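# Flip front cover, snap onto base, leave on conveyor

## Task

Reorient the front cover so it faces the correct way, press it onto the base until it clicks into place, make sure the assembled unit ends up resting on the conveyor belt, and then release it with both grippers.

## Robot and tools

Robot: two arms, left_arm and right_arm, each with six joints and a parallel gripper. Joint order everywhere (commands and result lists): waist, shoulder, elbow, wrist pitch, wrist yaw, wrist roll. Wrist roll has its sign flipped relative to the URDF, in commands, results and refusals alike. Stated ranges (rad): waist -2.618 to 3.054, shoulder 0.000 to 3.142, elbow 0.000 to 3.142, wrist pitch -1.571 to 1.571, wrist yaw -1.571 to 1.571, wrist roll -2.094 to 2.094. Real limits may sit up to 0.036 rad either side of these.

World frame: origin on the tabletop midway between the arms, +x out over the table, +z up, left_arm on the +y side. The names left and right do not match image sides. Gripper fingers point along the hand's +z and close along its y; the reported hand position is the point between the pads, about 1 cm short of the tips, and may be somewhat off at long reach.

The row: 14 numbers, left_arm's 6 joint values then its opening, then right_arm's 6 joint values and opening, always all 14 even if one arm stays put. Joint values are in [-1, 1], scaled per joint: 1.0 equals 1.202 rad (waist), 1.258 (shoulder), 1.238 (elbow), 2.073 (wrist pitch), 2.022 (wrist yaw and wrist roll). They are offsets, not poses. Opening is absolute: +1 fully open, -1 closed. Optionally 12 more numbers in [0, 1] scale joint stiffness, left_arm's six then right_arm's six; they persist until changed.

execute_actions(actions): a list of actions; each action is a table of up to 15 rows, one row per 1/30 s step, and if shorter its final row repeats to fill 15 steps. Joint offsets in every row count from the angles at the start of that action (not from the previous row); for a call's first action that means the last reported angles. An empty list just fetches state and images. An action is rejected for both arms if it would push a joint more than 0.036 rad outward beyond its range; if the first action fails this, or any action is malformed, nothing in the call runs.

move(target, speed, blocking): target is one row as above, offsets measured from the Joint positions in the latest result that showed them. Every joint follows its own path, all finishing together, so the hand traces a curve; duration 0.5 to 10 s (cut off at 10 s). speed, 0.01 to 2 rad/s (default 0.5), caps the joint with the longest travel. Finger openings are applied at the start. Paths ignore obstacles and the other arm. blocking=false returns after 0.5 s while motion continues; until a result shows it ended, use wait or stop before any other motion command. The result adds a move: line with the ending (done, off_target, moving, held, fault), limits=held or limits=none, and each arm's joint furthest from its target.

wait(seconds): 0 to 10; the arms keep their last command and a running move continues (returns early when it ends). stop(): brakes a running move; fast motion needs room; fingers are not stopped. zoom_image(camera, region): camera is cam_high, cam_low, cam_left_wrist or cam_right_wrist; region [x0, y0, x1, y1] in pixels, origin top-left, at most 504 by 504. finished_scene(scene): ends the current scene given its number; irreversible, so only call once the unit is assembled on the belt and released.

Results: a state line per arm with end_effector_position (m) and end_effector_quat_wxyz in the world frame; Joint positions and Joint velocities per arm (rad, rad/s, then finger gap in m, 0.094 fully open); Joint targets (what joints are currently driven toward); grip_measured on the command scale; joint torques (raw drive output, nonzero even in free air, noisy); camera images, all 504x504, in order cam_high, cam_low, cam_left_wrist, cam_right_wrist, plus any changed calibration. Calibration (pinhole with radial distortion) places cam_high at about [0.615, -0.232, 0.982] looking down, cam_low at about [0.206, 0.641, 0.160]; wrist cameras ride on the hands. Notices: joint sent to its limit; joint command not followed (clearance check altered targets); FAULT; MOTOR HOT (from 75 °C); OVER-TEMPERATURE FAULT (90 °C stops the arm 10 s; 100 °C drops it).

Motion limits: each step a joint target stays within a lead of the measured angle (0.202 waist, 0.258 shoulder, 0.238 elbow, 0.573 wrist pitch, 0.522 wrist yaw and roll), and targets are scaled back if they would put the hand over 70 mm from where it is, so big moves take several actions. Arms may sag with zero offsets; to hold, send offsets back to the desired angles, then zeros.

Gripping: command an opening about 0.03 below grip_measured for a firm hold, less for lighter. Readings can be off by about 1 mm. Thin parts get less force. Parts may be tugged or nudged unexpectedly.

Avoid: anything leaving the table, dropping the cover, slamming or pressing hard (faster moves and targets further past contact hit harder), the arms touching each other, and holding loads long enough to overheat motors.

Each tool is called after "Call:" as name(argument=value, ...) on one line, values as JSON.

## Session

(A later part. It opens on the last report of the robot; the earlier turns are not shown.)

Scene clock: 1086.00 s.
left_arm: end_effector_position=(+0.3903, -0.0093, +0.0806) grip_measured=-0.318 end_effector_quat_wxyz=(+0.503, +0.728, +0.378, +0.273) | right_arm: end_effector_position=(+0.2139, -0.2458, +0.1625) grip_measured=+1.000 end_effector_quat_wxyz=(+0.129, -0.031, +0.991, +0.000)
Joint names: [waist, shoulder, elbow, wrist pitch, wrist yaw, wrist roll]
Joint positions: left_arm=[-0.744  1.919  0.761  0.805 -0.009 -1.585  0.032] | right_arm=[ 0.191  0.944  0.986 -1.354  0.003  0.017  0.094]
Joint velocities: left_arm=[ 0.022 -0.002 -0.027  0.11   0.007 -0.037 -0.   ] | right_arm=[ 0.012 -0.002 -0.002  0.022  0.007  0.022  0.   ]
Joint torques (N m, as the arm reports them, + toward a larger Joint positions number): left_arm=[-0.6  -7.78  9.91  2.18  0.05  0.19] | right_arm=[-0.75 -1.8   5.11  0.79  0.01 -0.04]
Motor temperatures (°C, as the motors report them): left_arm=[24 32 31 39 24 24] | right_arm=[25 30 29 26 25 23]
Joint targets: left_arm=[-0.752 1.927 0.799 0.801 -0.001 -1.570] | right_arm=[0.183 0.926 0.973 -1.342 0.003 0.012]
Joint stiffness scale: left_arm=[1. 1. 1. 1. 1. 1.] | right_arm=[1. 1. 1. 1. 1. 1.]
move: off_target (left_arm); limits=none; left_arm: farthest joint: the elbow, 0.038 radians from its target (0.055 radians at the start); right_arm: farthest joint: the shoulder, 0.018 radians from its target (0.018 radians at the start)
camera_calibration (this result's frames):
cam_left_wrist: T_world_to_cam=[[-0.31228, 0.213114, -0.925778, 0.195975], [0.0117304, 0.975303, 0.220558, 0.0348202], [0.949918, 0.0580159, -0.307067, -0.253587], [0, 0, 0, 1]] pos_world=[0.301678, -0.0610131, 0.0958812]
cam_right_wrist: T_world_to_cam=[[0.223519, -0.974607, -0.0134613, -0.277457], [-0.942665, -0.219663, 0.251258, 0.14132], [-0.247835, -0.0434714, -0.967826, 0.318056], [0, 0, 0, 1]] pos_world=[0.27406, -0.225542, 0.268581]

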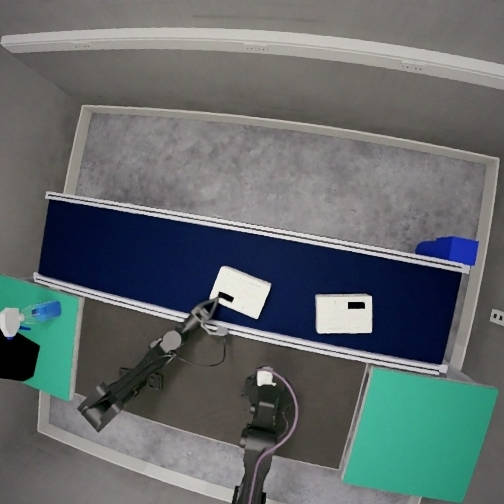

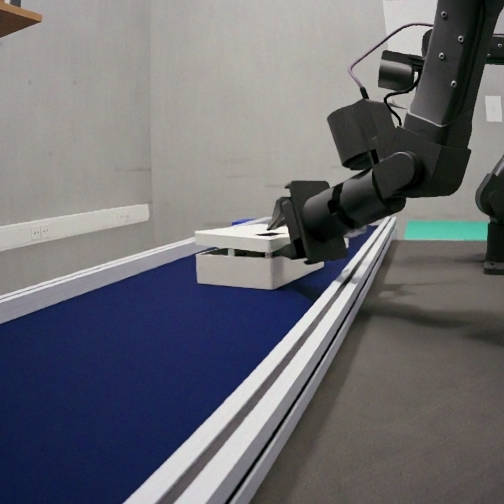

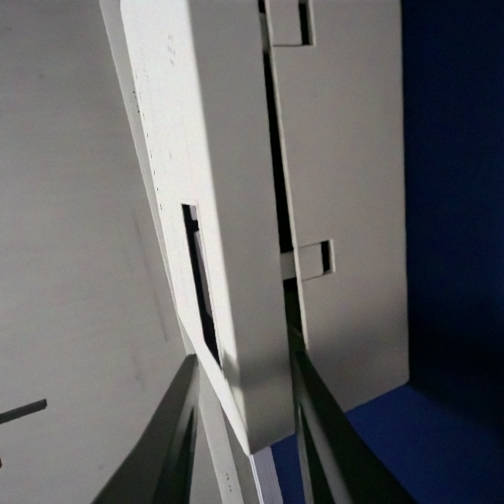

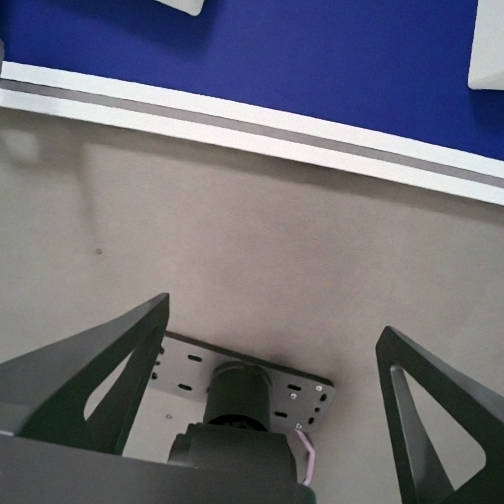

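Call:
move(target=[-0.0067, 0.0064, 0.0307, -0.002, 0.004, 0.0075, -0.56, -0.0067, -0.0143, -0.0105, 0.0058, 0, -0.0025, 1], speed=0.04)

Call:
zoom_image(camera="cam_low", region=[190, 190, 350, 300])

Scene clock: 1125.80 s.
left_arm: end_effector_position=(+0.3908, -0.0097, +0.0825) grip_measured=-0.550 end_effector_quat_wxyz=(+0.506, +0.726, +0.377, +0.274) | right_arm: end_effector_position=(+0.2139, -0.2458, +0.1625) grip_measured=+1.000 end_effector_quat_wxyz=(+0.129, -0.031, +0.991, +0.000)
Joint names: [waist, shoulder, elbow, wrist pitch, wrist yaw, wrist roll]
Joint positions: left_arm=[-0.744  1.919  0.761  0.813 -0.009 -1.586  0.021] | right_arm=[ 0.191  0.944  0.986 -1.354  0.003  0.017  0.094]
Joint velocities: left_arm=[-0.012  0.002 -0.027  0.007 -0.066  0.007 -0.   ] | right_arm=[-0.022 -0.012 -0.007 -0.007  0.022  0.066  0.   ]
Joint torques (N m, as the arm reports them, + toward a larger Joint positions number): left_arm=[-0.69 -7.78  9.97  2.13  0.05  0.2 ] | right_arm=[-0.76 -1.8   5.12  0.79  0.01 -0.04]
Motor temperatures (°C, as the motors report them): left_arm=[24 32 31 40 24 24] | right_arm=[25 30 29 26 25 23]
Joint targets: left_arm=[-0.752 1.927 0.799 0.800 -0.001 -1.570] | right_arm=[0.183 0.926 0.973 -1.342 0.003 0.012]
Joint stiffness scale: left_arm=[1. 1. 1. 1. 1. 1.] | right_arm=[1. 1. 1. 1. 1. 1.]
move: off_target (left_arm); limits=none; left_arm: farthest joint: the elbow, 0.038 radians from its target (0.038 radians at the start); right_arm: farthest joint: the shoulder, 0.018 radians from its target (0.018 radians at the start)
camera_calibration (this result's frames):
cam_left_wrist: T_world_to_cam=[[-0.305957, 0.209203, -0.928776, 0.195703], [0.0103741, 0.976233, 0.216475, 0.0356553], [0.951989, 0.0565968, -0.300855, -0.254859], [0, 0, 0, 1]] pos_world=[0.30213, -0.0613254, 0.0973706]
cam_right_wrist: T_world_to_cam=[[0.223519, -0.974607, -0.0134613, -0.277457], [-0.942665, -0.219663, 0.251258, 0.14132], [-0.247835, -0.0434714, -0.967826, 0.318056], [0, 0, 0, 1]] pos_world=[0.27406, -0.225542, 0.268581]

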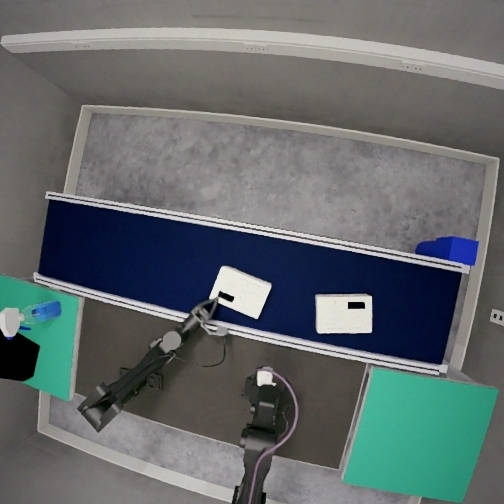

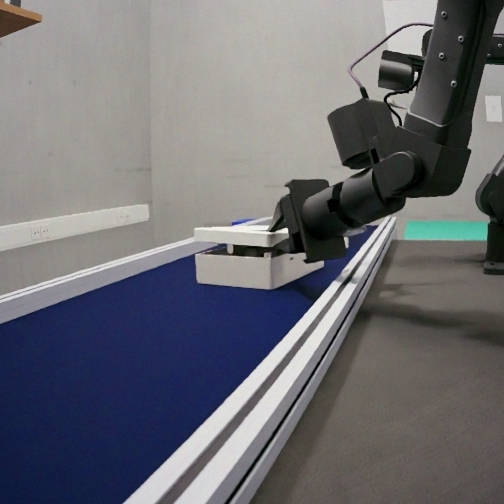

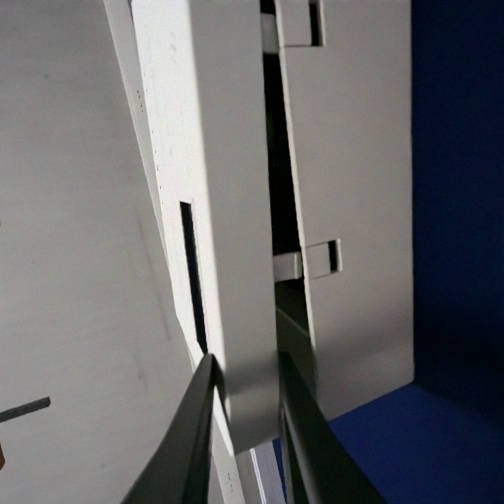

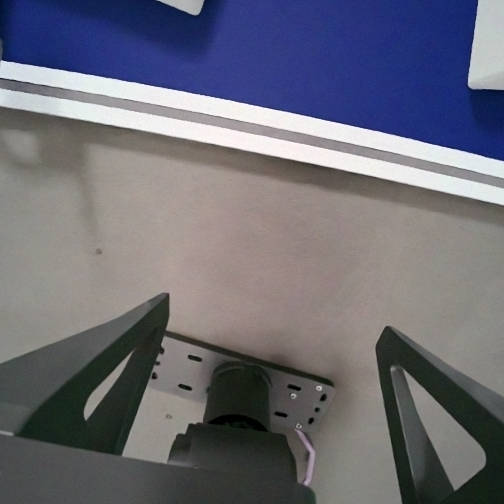

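Region (190, 190, 350, 300) of cam_low's 504x504 image, scaled by 3.150, with more detail than that image has; it fills the top 346 rows of this view, and the rest is white.

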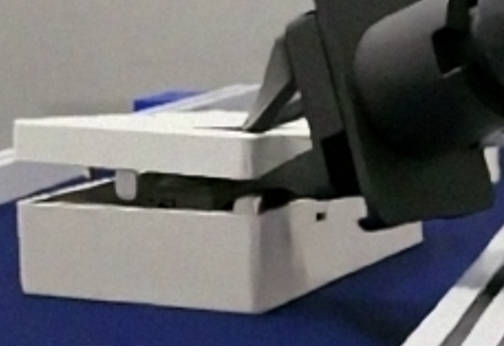

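Call:
move(target=[-0.0067, 0.0064, 0.0307, -0.004, 0.004, 0.0075, -0.59, -0.0067, -0.0143, -0.0105, 0.0058, 0, -0.0025, 1], speed=0.04)

Scene clock: 1137.20 s.
left_arm: end_effector_position=(+0.3921, -0.0106, +0.0871) grip_measured=-0.577 end_effector_quat_wxyz=(+0.513, +0.721, +0.374, +0.278) | right_arm: end_effector_position=(+0.2139, -0.2458, +0.1625) grip_measured=+1.000 end_effector_quat_wxyz=(+0.129, -0.031, +0.991, +0.000)
Joint names: [waist, shoulder, elbow, wrist pitch, wrist yaw, wrist roll]
Joint positions: left_arm=[-0.744  1.919  0.761  0.832 -0.009 -1.586  0.02 ] | right_arm=[ 0.191  0.944  0.986 -1.354  0.003  0.017  0.094]
Joint velocities: left_arm=[ 0.012 -0.007  0.002  0.051 -0.022 -0.022 -0.001] | right_arm=[-0.012 -0.007  0.007 -0.022 -0.022 -0.022  0.   ]
Joint torques (N m, as the arm reports them, + toward a larger Joint positions number): left_arm=[-0.64 -7.86 10.07  1.99  0.04  0.19] | right_arm=[-0.76 -1.8   5.12  0.79  0.01 -0.04]
Motor temperatures (°C, as the motors report them): left_arm=[24 33 31 39 24 24] | right_arm=[25 30 29 26 25 23]
Joint targets: left_arm=[-0.752 1.927 0.799 0.804 -0.001 -1.571] | right_arm=[0.183 0.926 0.973 -1.342 0.003 0.012]
Joint stiffness scale: left_arm=[1. 1. 1. 1. 1. 1.] | right_arm=[1. 1. 1. 1. 1. 1.]
move: off_target (left_arm); limits=none; left_arm: farthest joint: the elbow, 0.038 radians from its target (0.038 radians at the start); right_arm: farthest joint: the shoulder, 0.018 radians from its target (0.018 radians at the start)
camera_calibration (this result's frames):
cam_left_wrist: T_world_to_cam=[[-0.290825, 0.199199, -0.93581, 0.195108], [0.00707337, 0.978507, 0.20609, 0.0377611], [0.95675, 0.0533169, -0.285984, -0.257878], [0, 0, 0, 1]] pos_world=[0.3032, -0.0620657, 0.101053]
cam_right_wrist: T_world_to_cam=[[0.223519, -0.974607, -0.0134613, -0.277457], [-0.942665, -0.219663, 0.251258, 0.14132], [-0.247835, -0.0434714, -0.967826, 0.318056], [0, 0, 0, 1]] pos_world=[0.27406, -0.225542, 0.268581]

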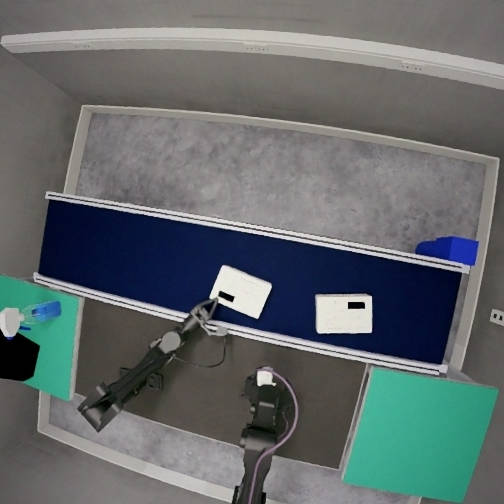

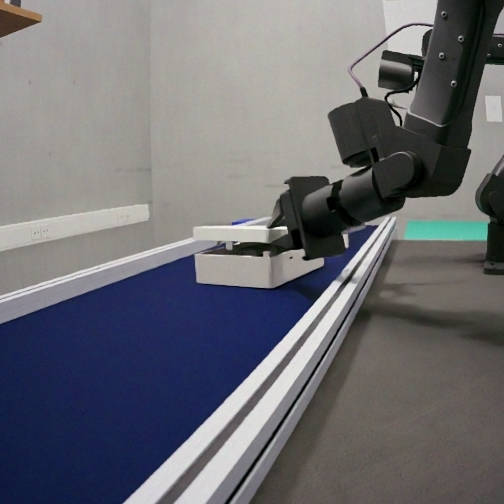

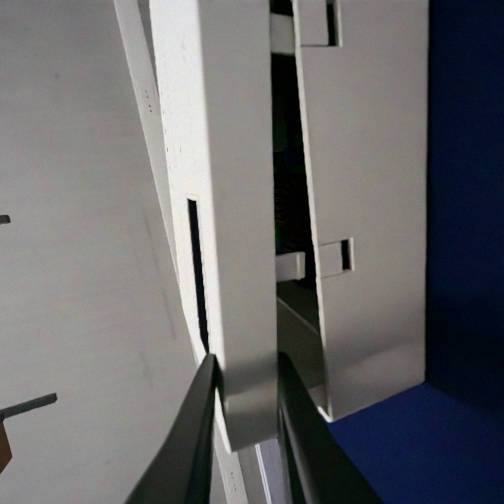

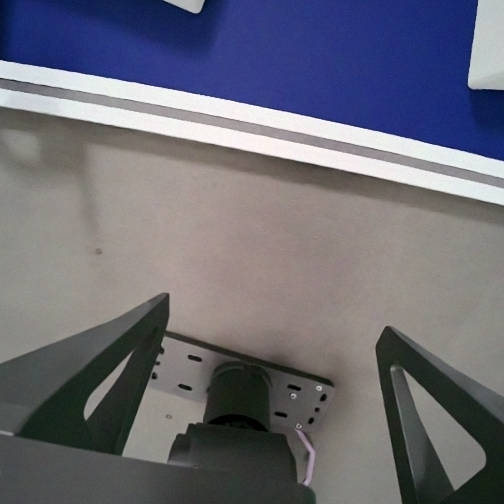

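Call:
move(target=[-0.0067, -0.02, 0.030, 0.0, 0.004, 0.0075, -0.61, -0.0067, -0.0143, -0.0105, 0.0058, 0, -0.0025, 1], speed=0.04)

Call:
zoom_image(camera="cam_low", region=[180, 180, 360, 300])

Scene clock: 1151.60 s.
left_arm: end_effector_position=(+0.3937, -0.0115, +0.0925) grip_measured=-0.596 end_effector_quat_wxyz=(+0.521, +0.715, +0.372, +0.282) | right_arm: end_effector_position=(+0.2139, -0.2458, +0.1625) grip_measured=+1.000 end_effector_quat_wxyz=(+0.129, -0.031, +0.991, +0.000)
Joint names: [waist, shoulder, elbow, wrist pitch, wrist yaw, wrist roll]
Joint positions: left_arm=[-0.744  1.919  0.761  0.855 -0.01  -1.584  0.019] | right_arm=[ 0.191  0.944  0.986 -1.354  0.003  0.017  0.094]
Joint velocities: left_arm=[ 0.002 -0.022  0.002 -0.007  0.007  0.022 -0.001] | right_arm=[-0.007  0.002  0.002  0.007  0.007  0.066  0.   ]
Joint torques (N m, as the arm reports them, + toward a larger Joint positions number): left_arm=[-0.71 -9.8   9.99  2.04  0.05  0.17] | right_arm=[-0.76 -1.8   5.12  0.79  0.01 -0.04]
Motor temperatures (°C, as the motors report them): left_arm=[24 33 31 39 24 24] | right_arm=[25 29 29 26 25 23]
Joint targets: left_arm=[-0.752 1.894 0.798 0.832 -0.001 -1.571] | right_arm=[0.183 0.926 0.973 -1.342 0.003 0.012]
Joint stiffness scale: left_arm=[1. 1. 1. 1. 1. 1.] | right_arm=[1. 1. 1. 1. 1. 1.]
move: off_target (left_arm); limits=none; left_arm: farthest joint: the elbow, 0.037 radians from its target (0.037 radians at the start); right_arm: farthest joint: the shoulder, 0.018 radians from its target (0.018 radians at the start)
camera_calibration (this result's frames):
cam_left_wrist: T_world_to_cam=[[-0.274432, 0.185045, -0.943634, 0.1949], [0.00214038, 0.981425, 0.191833, 0.0407993], [0.961604, 0.0506253, -0.26973, -0.261187], [0, 0, 0, 1]] pos_world=[0.304558, -0.062884, 0.105637]
cam_right_wrist: T_world_to_cam=[[0.223519, -0.974607, -0.0134613, -0.277457], [-0.942665, -0.219663, 0.251258, 0.14132], [-0.247835, -0.0434714, -0.967826, 0.318056], [0, 0, 0, 1]] pos_world=[0.27406, -0.225542, 0.268581]

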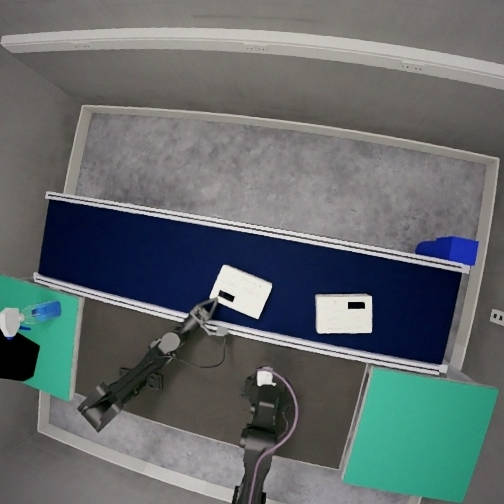

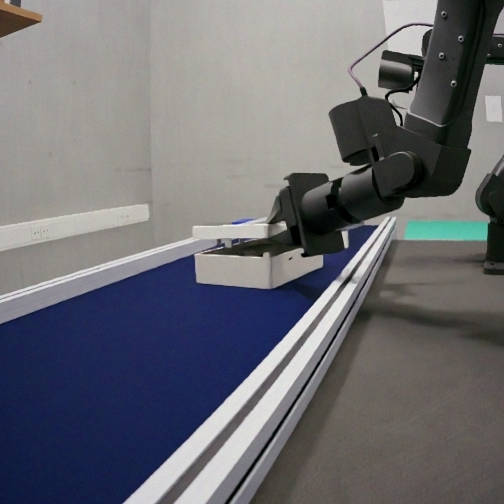

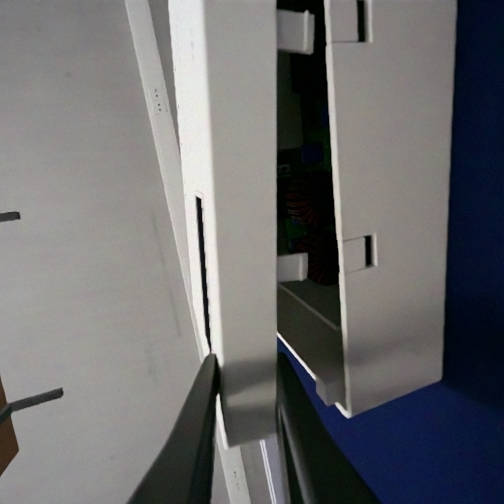

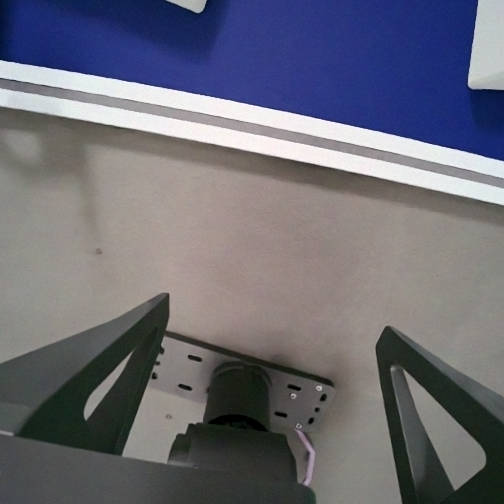

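Region (180, 180, 360, 300) of cam_low's 504x504 image, scaled by 2.800, with more detail than that image has.

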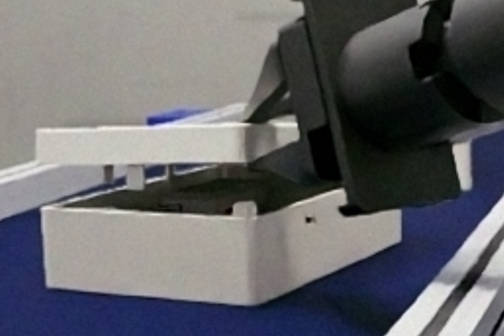

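Call:
move(target=[-0.0067, -0.129, 0.058, -0.075, 0.004, 0.0065, -0.63, -0.0067, -0.0143, -0.0105, 0.0058, 0, -0.0025, 1], speed=0.08)

Call:
zoom_image(camera="cam_low", region=[180, 160, 380, 300])

Scene clock: 1176.33 s.
left_arm: end_effector_position=(+0.3899, -0.0087, +0.1241) grip_measured=-0.620 end_effector_quat_wxyz=(+0.513, +0.720, +0.375, +0.278) | right_arm: end_effector_position=(+0.2139, -0.2458, +0.1625) grip_measured=+1.000 end_effector_quat_wxyz=(+0.129, -0.031, +0.991, +0.000)
Joint names: [waist, shoulder, elbow, wrist pitch, wrist yaw, wrist roll]
Joint positions: left_arm=[-0.744  1.788  0.791  0.674 -0.011 -1.584  0.018] | right_arm=[ 0.191  0.944  0.986 -1.354  0.003  0.017  0.094]
Joint velocities: left_arm=[ 0.007 -0.012  0.007  0.051  0.022 -0.051 -0.001] | right_arm=[ 0.002  0.012 -0.022 -0.007  0.007  0.081  0.   ]
Joint torques (N m, as the arm reports them, + toward a larger Joint positions number): left_arm=[-0.57 -9.77 10.93  2.51  0.06  0.15] | right_arm=[-0.76 -1.8   5.12  0.79  0.01 -0.04]
Motor temperatures (°C, as the motors report them): left_arm=[24 35 32 39 24 24] | right_arm=[25 29 29 26 25 23]
Joint targets: left_arm=[-0.752 1.756 0.833 0.699 -0.002 -1.571] | right_arm=[0.183 0.926 0.973 -1.342 0.003 0.012]
Joint stiffness scale: left_arm=[1. 1. 1. 1. 1. 1.] | right_arm=[1. 1. 1. 1. 1. 1.]
move: off_target (left_arm); limits=none; left_arm: farthest joint: the elbow, 0.042 radians from its target (0.072 radians at the start); right_arm: farthest joint: the shoulder, 0.018 radians from its target (0.018 radians at the start)
camera_calibration (this result's frames):
cam_left_wrist: T_world_to_cam=[[-0.290879, 0.195927, -0.936484, 0.228854], [0.00473711, 0.979091, 0.203369, 0.0295467], [0.956748, 0.0547196, -0.285725, -0.245247], [0, 0, 0, 1]] pos_world=[0.301069, -0.0603477, 0.138236]
cam_right_wrist: T_world_to_cam=[[0.223519, -0.974607, -0.0134613, -0.277457], [-0.942665, -0.219663, 0.251258, 0.14132], [-0.247835, -0.0434714, -0.967826, 0.318056], [0, 0, 0, 1]] pos_world=[0.27406, -0.225542, 0.268581]

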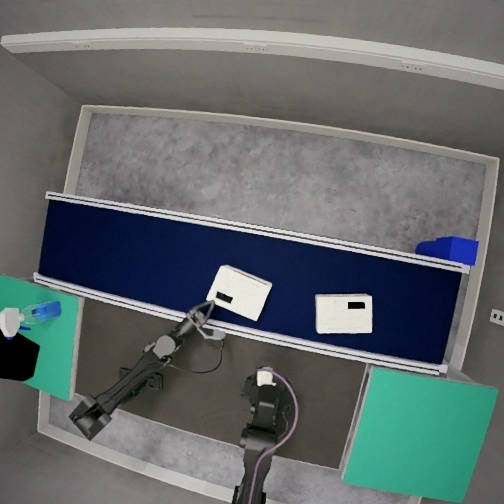

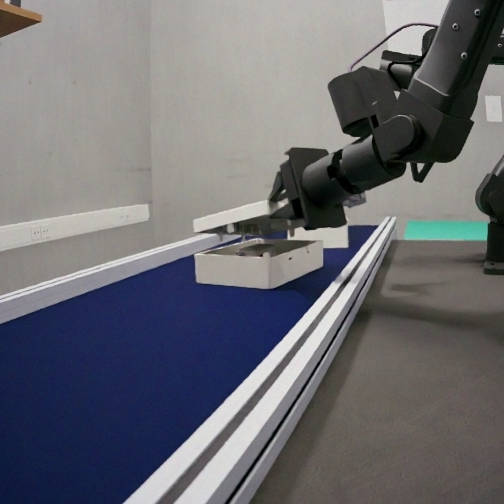

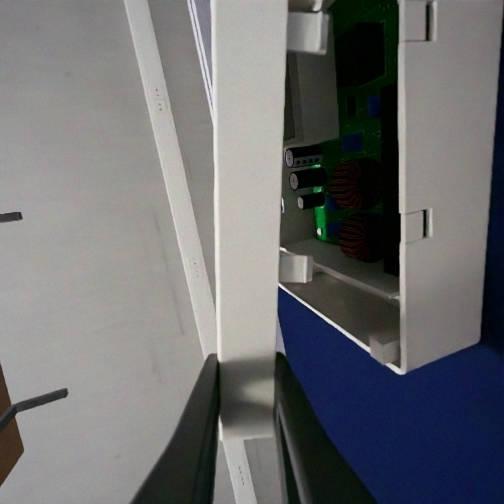

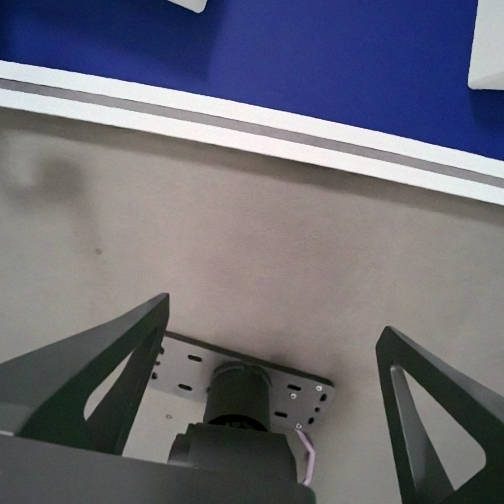

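Region (180, 160, 380, 300) of cam_low's 504x504 image, scaled by 2.520, with more detail than that image has; it fills the top 353 rows of this view, and the rest is white.

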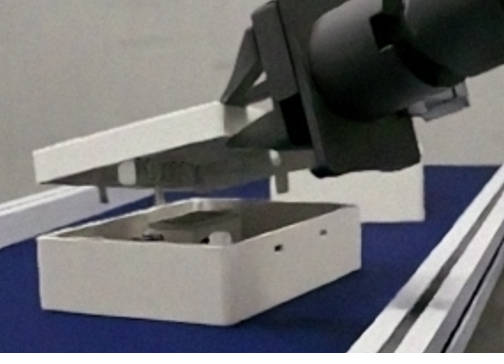

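Call:
move(target=[-0.0067, -0.10, 0.034, 0.13, 0.004, 0.0065, -0.65, -0.0067, -0.0143, -0.0105, 0.0058, 0, -0.0025, 1], speed=0.2)

Scene clock: 1237.07 s.
left_arm: end_effector_position=(+0.3930, -0.0109, +0.2232) grip_measured=-0.633 end_effector_quat_wxyz=(+0.618, +0.631, +0.327, +0.336) | right_arm: end_effector_position=(+0.2139, -0.2458, +0.1625) grip_measured=+1.000 end_effector_quat_wxyz=(+0.129, -0.031, +0.991, +0.000)
Joint names: [waist, shoulder, elbow, wrist pitch, wrist yaw, wrist roll]
Joint positions: left_arm=[-0.744  1.693  0.791  0.892 -0.011 -1.59   0.017] | right_arm=[ 0.191  0.944  0.986 -1.354  0.003  0.017  0.094]
Joint velocities: left_arm=[-0.007 -0.017  0.022 -0.037  0.022  0.037 -0.   ] | right_arm=[-0.007 -0.007 -0.002 -0.007 -0.066  0.11   0.   ]
Joint torques (N m, as the arm reports them, + toward a larger Joint positions number): left_arm=[-0.75 -9.29 11.41  2.73  0.04  0.24] | right_arm=[-0.76 -1.8   5.12  0.79  0.01 -0.04]
Motor temperatures (°C, as the motors report them): left_arm=[24 36 33 42 24 24] | right_arm=[25 29 29 26 25 23]
Joint targets: left_arm=[-0.752 1.662 0.833 0.944 -0.003 -1.570] | right_arm=[0.183 0.926 0.973 -1.342 0.003 0.012]
Joint stiffness scale: left_arm=[1. 1. 1. 1. 1. 1.] | right_arm=[1. 1. 1. 1. 1. 1.]
move: off_target (left_arm); limits=none; left_arm: farthest joint: the wrist pitch, 0.051 radians from its target (0.270 radians at the start); right_arm: farthest joint: the shoulder, 0.018 radians from its target (0.018 radians at the start)
camera_calibration (this result's frames):
cam_left_wrist: T_world_to_cam=[[-0.0358367, 0.0269129, -0.998995, 0.234818], [-0.0246981, 0.999308, 0.0278073, 0.0624754], [0.999052, 0.0256698, -0.0351472, -0.292684], [0, 0, 0, 1]] pos_world=[0.302365, -0.0612387, 0.222557]
cam_right_wrist: T_world_to_cam=[[0.223519, -0.974607, -0.0134613, -0.277457], [-0.942665, -0.219663, 0.251258, 0.14132], [-0.247835, -0.0434714, -0.967826, 0.318056], [0, 0, 0, 1]] pos_world=[0.27406, -0.225542, 0.268581]

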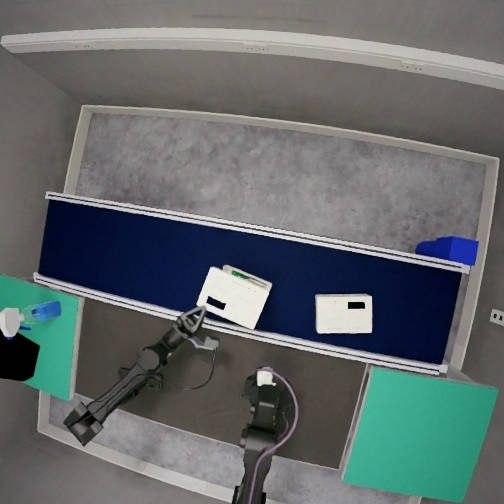

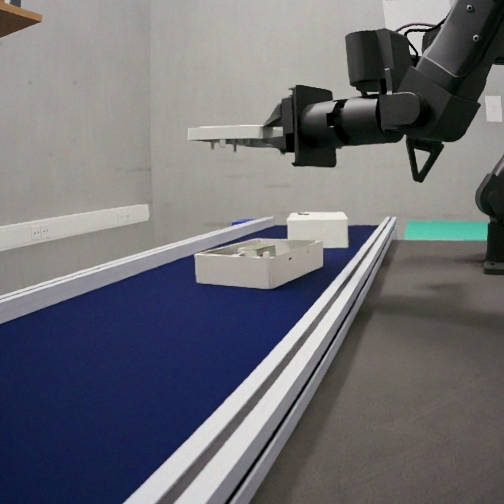

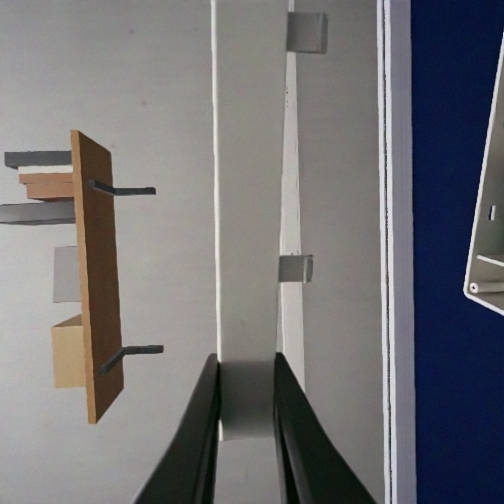

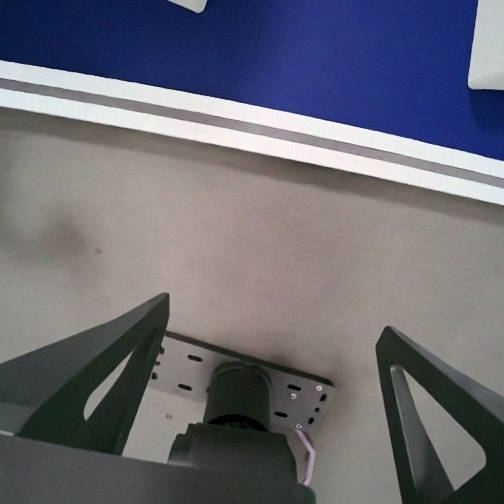

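Call:
move(target=[0.619, -0.36, -0.18, -0.05, 0.004, 0.008, -0.665, -0.0067, -0.0143, -0.0105, 0.0058, 0, -0.0025, 1], speed=0.5)

Call:
zoom_image(camera="cam_high", region=[190, 250, 290, 330])

Scene clock: 1255.17 s.
left_arm: end_effector_position=(+0.3929, +0.3298, +0.2782) grip_measured=-0.640 end_effector_quat_wxyz=(+0.472, +0.453, +0.510, +0.558) | right_arm: end_effector_position=(+0.2139, -0.2458, +0.1625) grip_measured=+1.000 end_effector_quat_wxyz=(+0.129, -0.031, +0.991, +0.000)
Joint names: [waist, shoulder, elbow, wrist pitch, wrist yaw, wrist roll]
Joint positions: left_arm=[-0.002  1.269  0.579  0.759 -0.007 -1.595  0.017] | right_arm=[ 0.191  0.944  0.986 -1.354  0.003  0.017  0.094]
Joint velocities: left_arm=[-0.002 -0.002 -0.007  0.051  0.066  0.007 -0.   ] | right_arm=[ 0.002 -0.002 -0.002 -0.066 -0.022 -0.037  0.   ]
Joint torques (N m, as the arm reports them, + toward a larger Joint positions number): left_arm=[ 0.31 -6.17  7.85  2.51  0.02  0.27] | right_arm=[-0.75 -1.81  5.12  0.79  0.01 -0.04]
Motor temperatures (°C, as the motors report them): left_arm=[24 36 33 43 24 24] | right_arm=[25 28 29 26 25 23]
Joint targets: left_arm=[0.001 1.240 0.568 0.788 -0.003 -1.573] | right_arm=[0.183 0.926 0.973 -1.342 0.003 0.012]
Joint stiffness scale: left_arm=[1. 1. 1. 1. 1. 1.] | right_arm=[1. 1. 1. 1. 1. 1.]
move: off_target (left_arm); limits=none; left_arm: farthest joint: the shoulder, 0.029 radians from its target (0.453 radians at the start); right_arm: farthest joint: the shoulder, 0.018 radians from its target (0.018 radians at the start)
camera_calibration (this result's frames):
cam_left_wrist: T_world_to_cam=[[0.0327754, 0.0121804, -0.999389, 0.258615], [-0.690839, 0.722876, -0.0138461, 0.0849589], [0.722265, 0.690871, 0.0321073, -0.428763], [0, 0, 0, 1]] pos_world=[0.359898, 0.231655, 0.273399]
cam_right_wrist: T_world_to_cam=[[0.223519, -0.974607, -0.0134613, -0.277457], [-0.942665, -0.219663, 0.251258, 0.14132], [-0.247835, -0.0434714, -0.967826, 0.318056], [0, 0, 0, 1]] pos_world=[0.27406, -0.225542, 0.268581]

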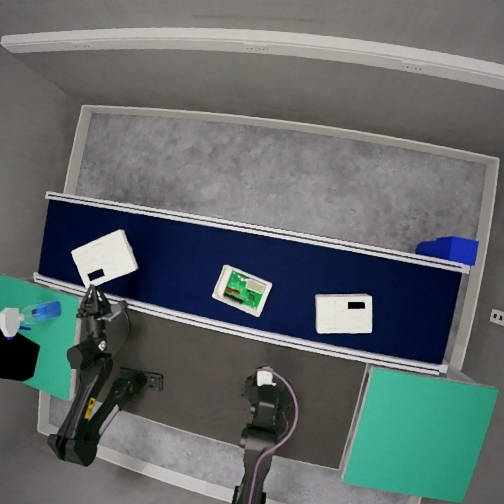

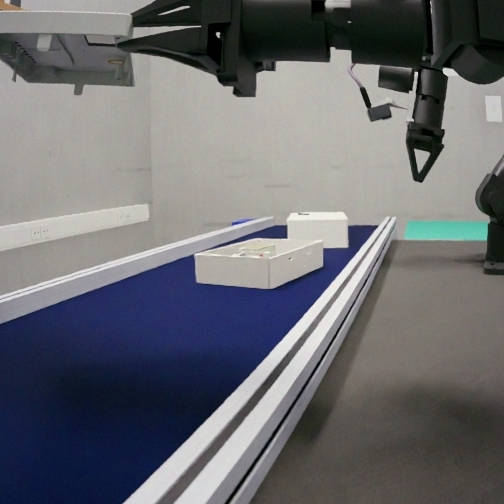

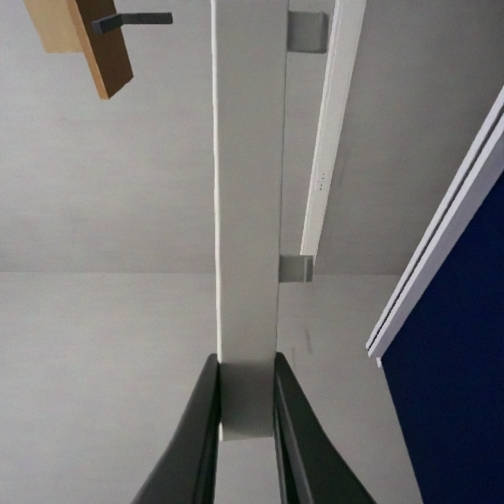

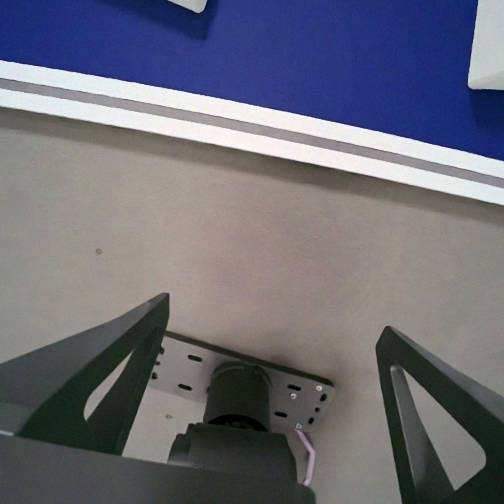

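Region (190, 250, 290, 330) of cam_high's 504x504 image, scaled by 5.040, with more detail than that image has; it fills the top 403 rows of this view, and the rest is white.

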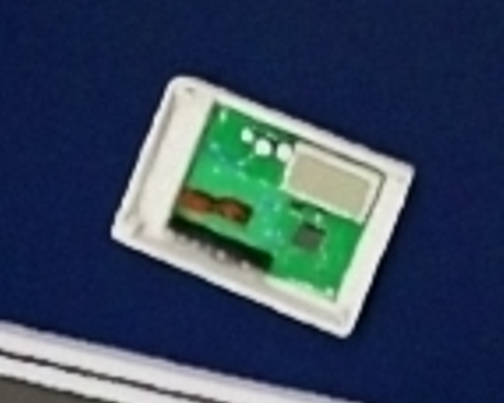

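Call:
move(target=[0.002, -0.023, -0.009, 0.014, 0.002, 0.011, -0.665, 0.3856, 0.868, 0.699, 0.0036, 0, 0.463, -0.5], speed=0.8)

Scene clock: 1371.57 s.
left_arm: end_effector_position=(+0.3933, +0.3299, +0.2723) grip_measured=-0.640 end_effector_quat_wxyz=(+0.467, +0.458, +0.517, +0.552) | right_arm: end_effector_position=(+0.3851, -0.0628, +0.1051) grip_measured=-0.498 end_effector_quat_wxyz=(+0.005, +0.666, -0.746, +0.001)
Joint names: [waist, shoulder, elbow, wrist pitch, wrist yaw, wrist roll]
Joint positions: left_arm=[-0.002  1.269  0.579  0.735 -0.007 -1.595  0.017] | right_arm=[ 0.654  2.052  1.815 -1.343  0.004  0.947  0.024]
Joint velocities: left_arm=[ 0.017  0.002  0.002 -0.007 -0.095 -0.037 -0.   ] | right_arm=[ 0.007  0.007  0.007  0.007 -0.007 -0.007 -0.001]
Joint torques (N m, as the arm reports them, + toward a larger Joint positions number): left_arm=[ 0.23 -6.4   7.86  2.71  0.02  0.26] | right_arm=[ -0.04 -11.03   8.9    0.11   0.02   0.05]
Motor temperatures (°C, as the motors report them): left_arm=[24 33 30 44 24 24] | right_arm=[25 28 29 26 25 23]
Joint targets: left_arm=[0.000 1.240 0.568 0.788 -0.003 -1.573] | right_arm=[0.654 2.036 1.851 -1.346 0.003 0.954]
Joint stiffness scale: left_arm=[1. 1. 1. 1. 1. 1.] | right_arm=[1. 1. 1. 1. 1. 1.]
move: off_target (left_arm, right_arm); limits=none; left_arm: farthest joint: the wrist pitch, 0.053 radians from its target (0.029 radians at the start); right_arm: farthest joint: the elbow, 0.037 radians from its target (0.865 radians at the start)
camera_calibration (this result's frames):
cam_left_wrist: T_world_to_cam=[[0.00940523, 0.00858781, -0.999919, 0.263256], [-0.690989, 0.722866, -0.000291099, 0.0814429], [0.722804, 0.690935, 0.0127328, -0.423801], [0, 0, 0, 1]] pos_world=[0.360125, 0.231686, 0.268655]
cam_right_wrist: T_world_to_cam=[[0.996924, 0.0383338, -0.0683564, -0.366626], [0.0671618, -0.86739, 0.493076, -0.0975809], [-0.0403901, -0.496151, -0.867296, 0.193998], [0, 0, 0, 1]] pos_world=[0.379888, 0.0256657, 0.191307]

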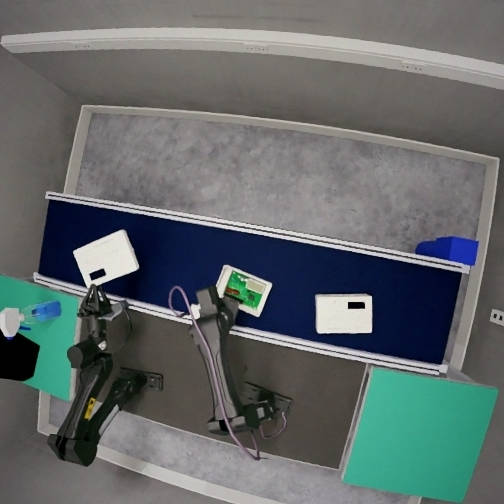

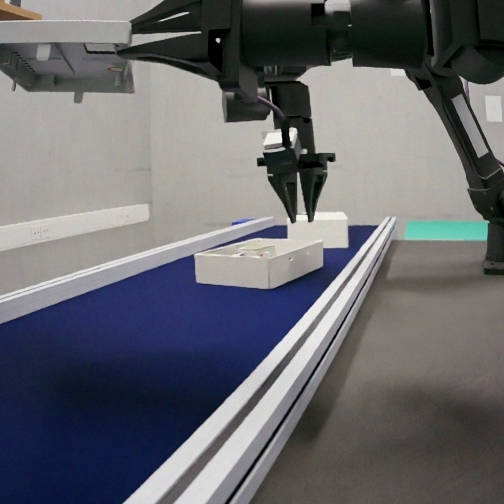

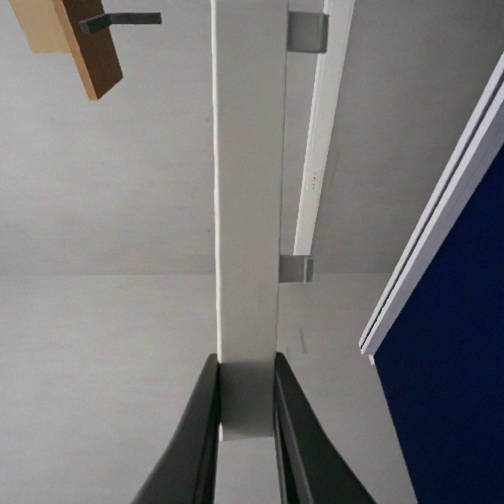

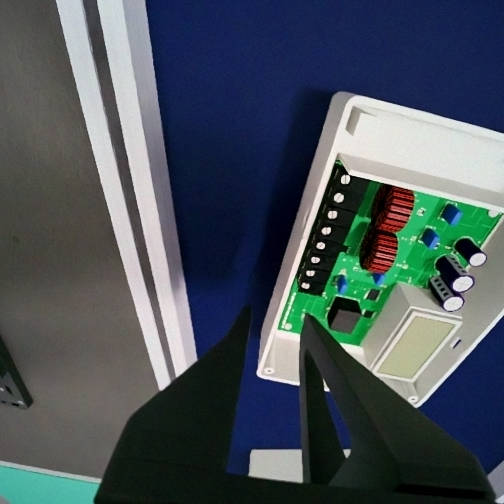

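Call:
execute_actions(actions=[])

Scene clock: 1403.17 s.
left_arm: end_effector_position=(+0.3933, +0.3299, +0.2723) grip_measured=-0.640 end_effector_quat_wxyz=(+0.467, +0.458, +0.517, +0.552) | right_arm: end_effector_position=(+0.3851, -0.0628, +0.1051) grip_measured=-0.498 end_effector_quat_wxyz=(+0.005, +0.666, -0.746, +0.001)
Joint names: [waist, shoulder, elbow, wrist pitch, wrist yaw, wrist roll]
Joint positions: left_arm=[-0.002  1.269  0.579  0.735 -0.007 -1.595  0.017] | right_arm=[ 0.654  2.052  1.815 -1.343  0.004  0.948  0.024]
Joint velocities: left_arm=[ 0.027 -0.017 -0.032  0.022 -0.022 -0.051 -0.   ] | right_arm=[ 0.007 -0.017 -0.007 -0.037 -0.066 -0.007  0.   ]
Joint torques (N m, as the arm reports them, + toward a larger Joint positions number): left_arm=[ 0.18 -6.18  7.95  2.67  0.    0.25] | right_arm=[ -0.04 -11.02   8.88   0.11   0.     0.08]
Motor temperatures (°C, as the motors report them): left_arm=[24 33 30 46 24 24] | right_arm=[25 36 32 25 25 23]
Joint targets: left_arm=[0.000 1.240 0.568 0.788 -0.003 -1.573] | right_arm=[0.654 2.036 1.851 -1.346 0.003 0.953]
Joint stiffness scale: left_arm=[1. 1. 1. 1. 1. 1.] | right_arm=[1. 1. 1. 1. 1. 1.]
camera_calibration (this result's frames):
cam_left_wrist: T_world_to_cam=[[0.00940523, 0.00858781, -0.999919, 0.263256], [-0.690989, 0.722866, -0.000291099, 0.0814429], [0.722804, 0.690935, 0.0127328, -0.423801], [0, 0, 0, 1]] pos_world=[0.360125, 0.231686, 0.268655]
cam_right_wrist: T_world_to_cam=[[0.996909, 0.0387143, -0.0683595, -0.366597], [0.0674943, -0.867365, 0.493074, -0.0977071], [-0.0402036, -0.496164, -0.867297, 0.193925], [0, 0, 0, 1]] pos_world=[0.379855, 0.0256635, 0.191307]

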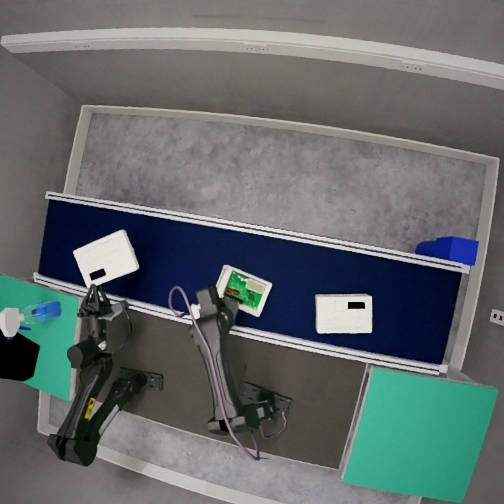

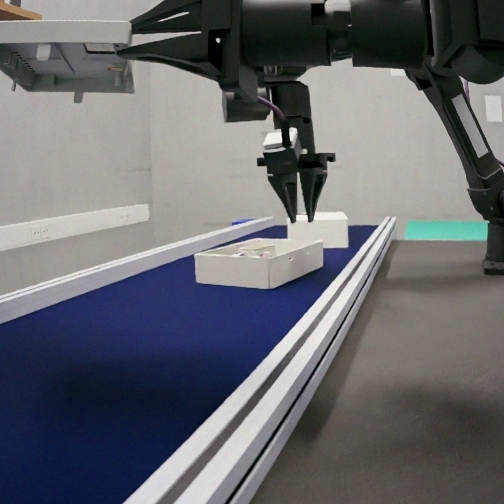

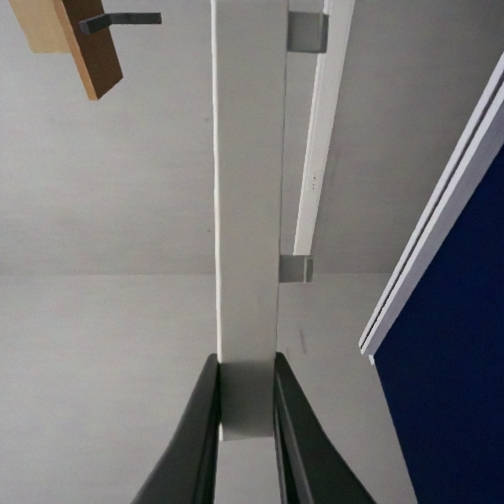

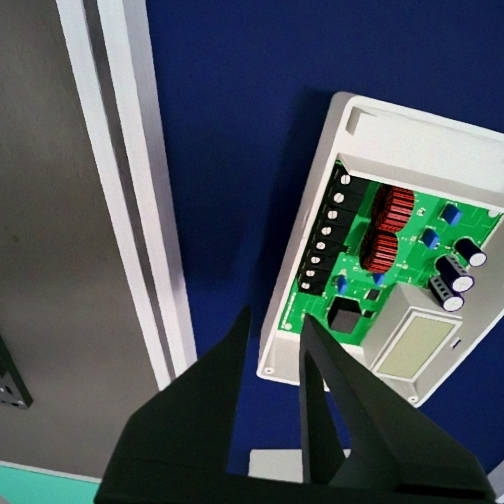

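Call:
zoom_image(camera="cam_right_wrist", region=[220, 80, 420, 400])

Call:
zoom_image(camera="cam_low", region=[170, 140, 370, 310])

Region (220, 80, 420, 400) of cam_right_wrist's 504x504 image, scaled by 1.575, with more detail than that image has; it fills the left 315 columns of this view, and the rest is white.

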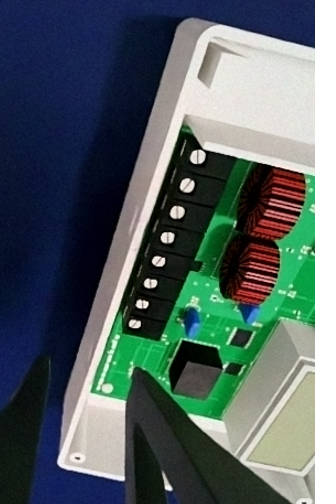

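Region (170, 140, 370, 310) of cam_low's 504x504 image, scaled by 2.520, with more detail than that image has; it fills the top 428 rows of this view, and the rest is white.

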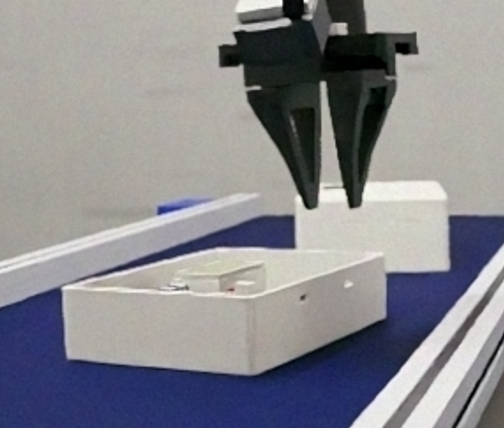

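Call:
move(target=[0.002,-0.023,-0.009,0.025,0.002,0.011,-0.665,-0.106,-0.089,-0.146,0.062,-0.002,0.056,-0.68], speed=0.4)

Scene clock: 1524.30 s.
left_arm: end_effector_position=(+0.3933, +0.3299, +0.2721) grip_measured=-0.640 end_effector_quat_wxyz=(+0.467, +0.459, +0.517, +0.552) | right_arm: end_effector_position=(+0.3955, -0.1121, +0.0939) grip_measured=-0.678 end_effector_quat_wxyz=(-0.011, +0.659, -0.752, +0.006)
Joint names: [waist, shoulder, elbow, wrist pitch, wrist yaw, wrist roll]
Joint positions: left_arm=[-0.002  1.269  0.579  0.735 -0.007 -1.595  0.017] | right_arm=[ 0.527  1.968  1.65  -1.227  0.004  1.055  0.015]
Joint velocities: left_arm=[-0.032  0.002  0.002 -0.007 -0.007 -0.022 -0.   ] | right_arm=[ 0.002 -0.002 -0.002 -0.007  0.022  0.007  0.   ]
Joint torques (N m, as the arm reports them, + toward a larger Joint positions number): left_arm=[ 0.24 -6.18  7.91  2.74  0.02  0.25] | right_arm=[ -0.01 -11.38   4.73   0.34  -0.04   0.03]
Motor temperatures (°C, as the motors report them): left_arm=[24 32 30 48 24 24] | right_arm=[25 42 34 24 25 23]
Joint targets: left_arm=[0.000 1.240 0.568 0.787 -0.003 -1.573] | right_arm=[0.527 1.940 1.634 -1.215 0.000 1.061]
Joint stiffness scale: left_arm=[1. 1. 1. 1. 1. 1.] | right_arm=[1. 1. 1. 1. 1. 1.]
move: off_target (left_arm, right_arm); limits=none; left_arm: farthest joint: the wrist pitch, 0.052 radians from its target (0.052 radians at the start); right_arm: farthest joint: the shoulder, 0.028 radians from its target (0.112 radians at the start)
camera_calibration (this result's frames):
cam_left_wrist: T_world_to_cam=[[0.00864943, 0.00848407, -0.999927, 0.2634], [-0.690989, 0.722866, 0.000156197, 0.081326], [0.722814, 0.690937, 0.0121148, -0.423641], [0, 0, 0, 1]] pos_world=[0.360131, 0.231687, 0.2685]
cam_right_wrist: T_world_to_cam=[[0.999122, 0.0200443, -0.0367989, -0.381698], [0.0353285, -0.875192, 0.482483, -0.122849], [-0.022535, -0.48336, -0.875132, 0.155352], [0, 0, 0, 1]] pos_world=[0.389204, -0.0247749, 0.18118]

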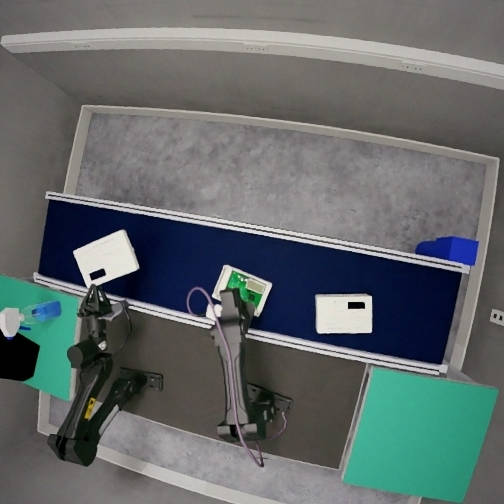

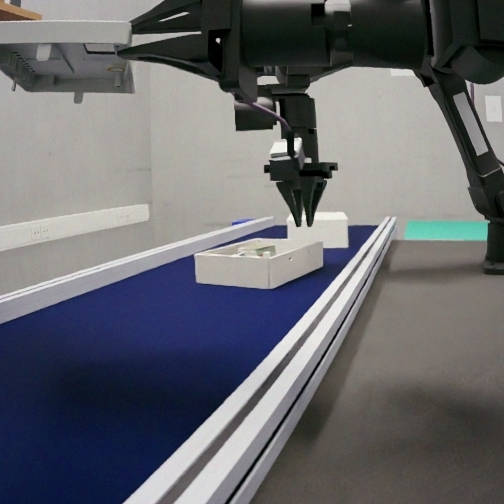

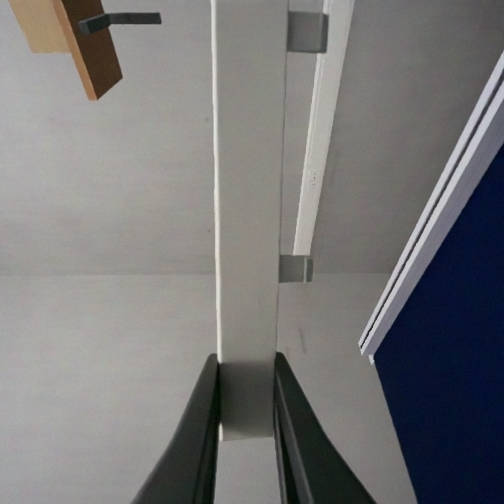

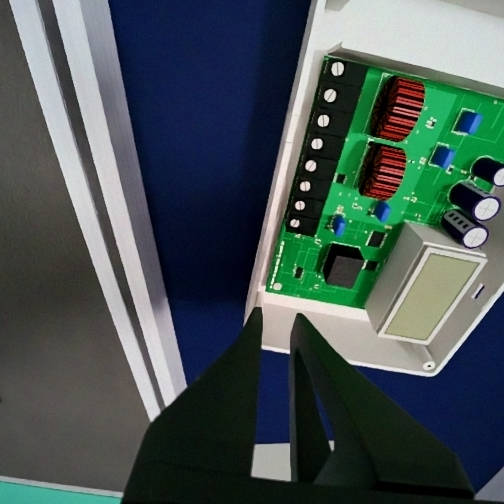

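Call:
zoom_image(camera="cam_right_wrist", region=[220, 200, 380, 360])

Region (220, 200, 380, 360) of cam_right_wrist's 504x504 image, scaled by 3.150, with more detail than that image has.

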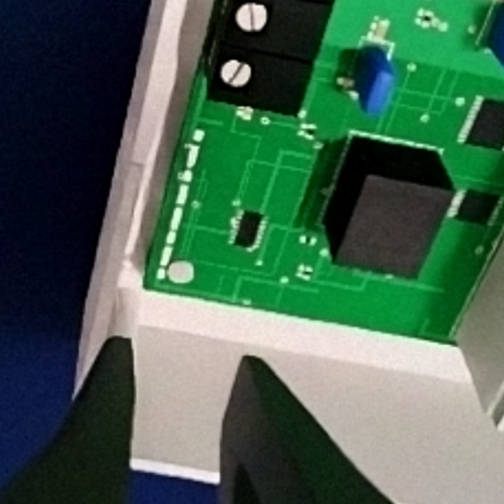

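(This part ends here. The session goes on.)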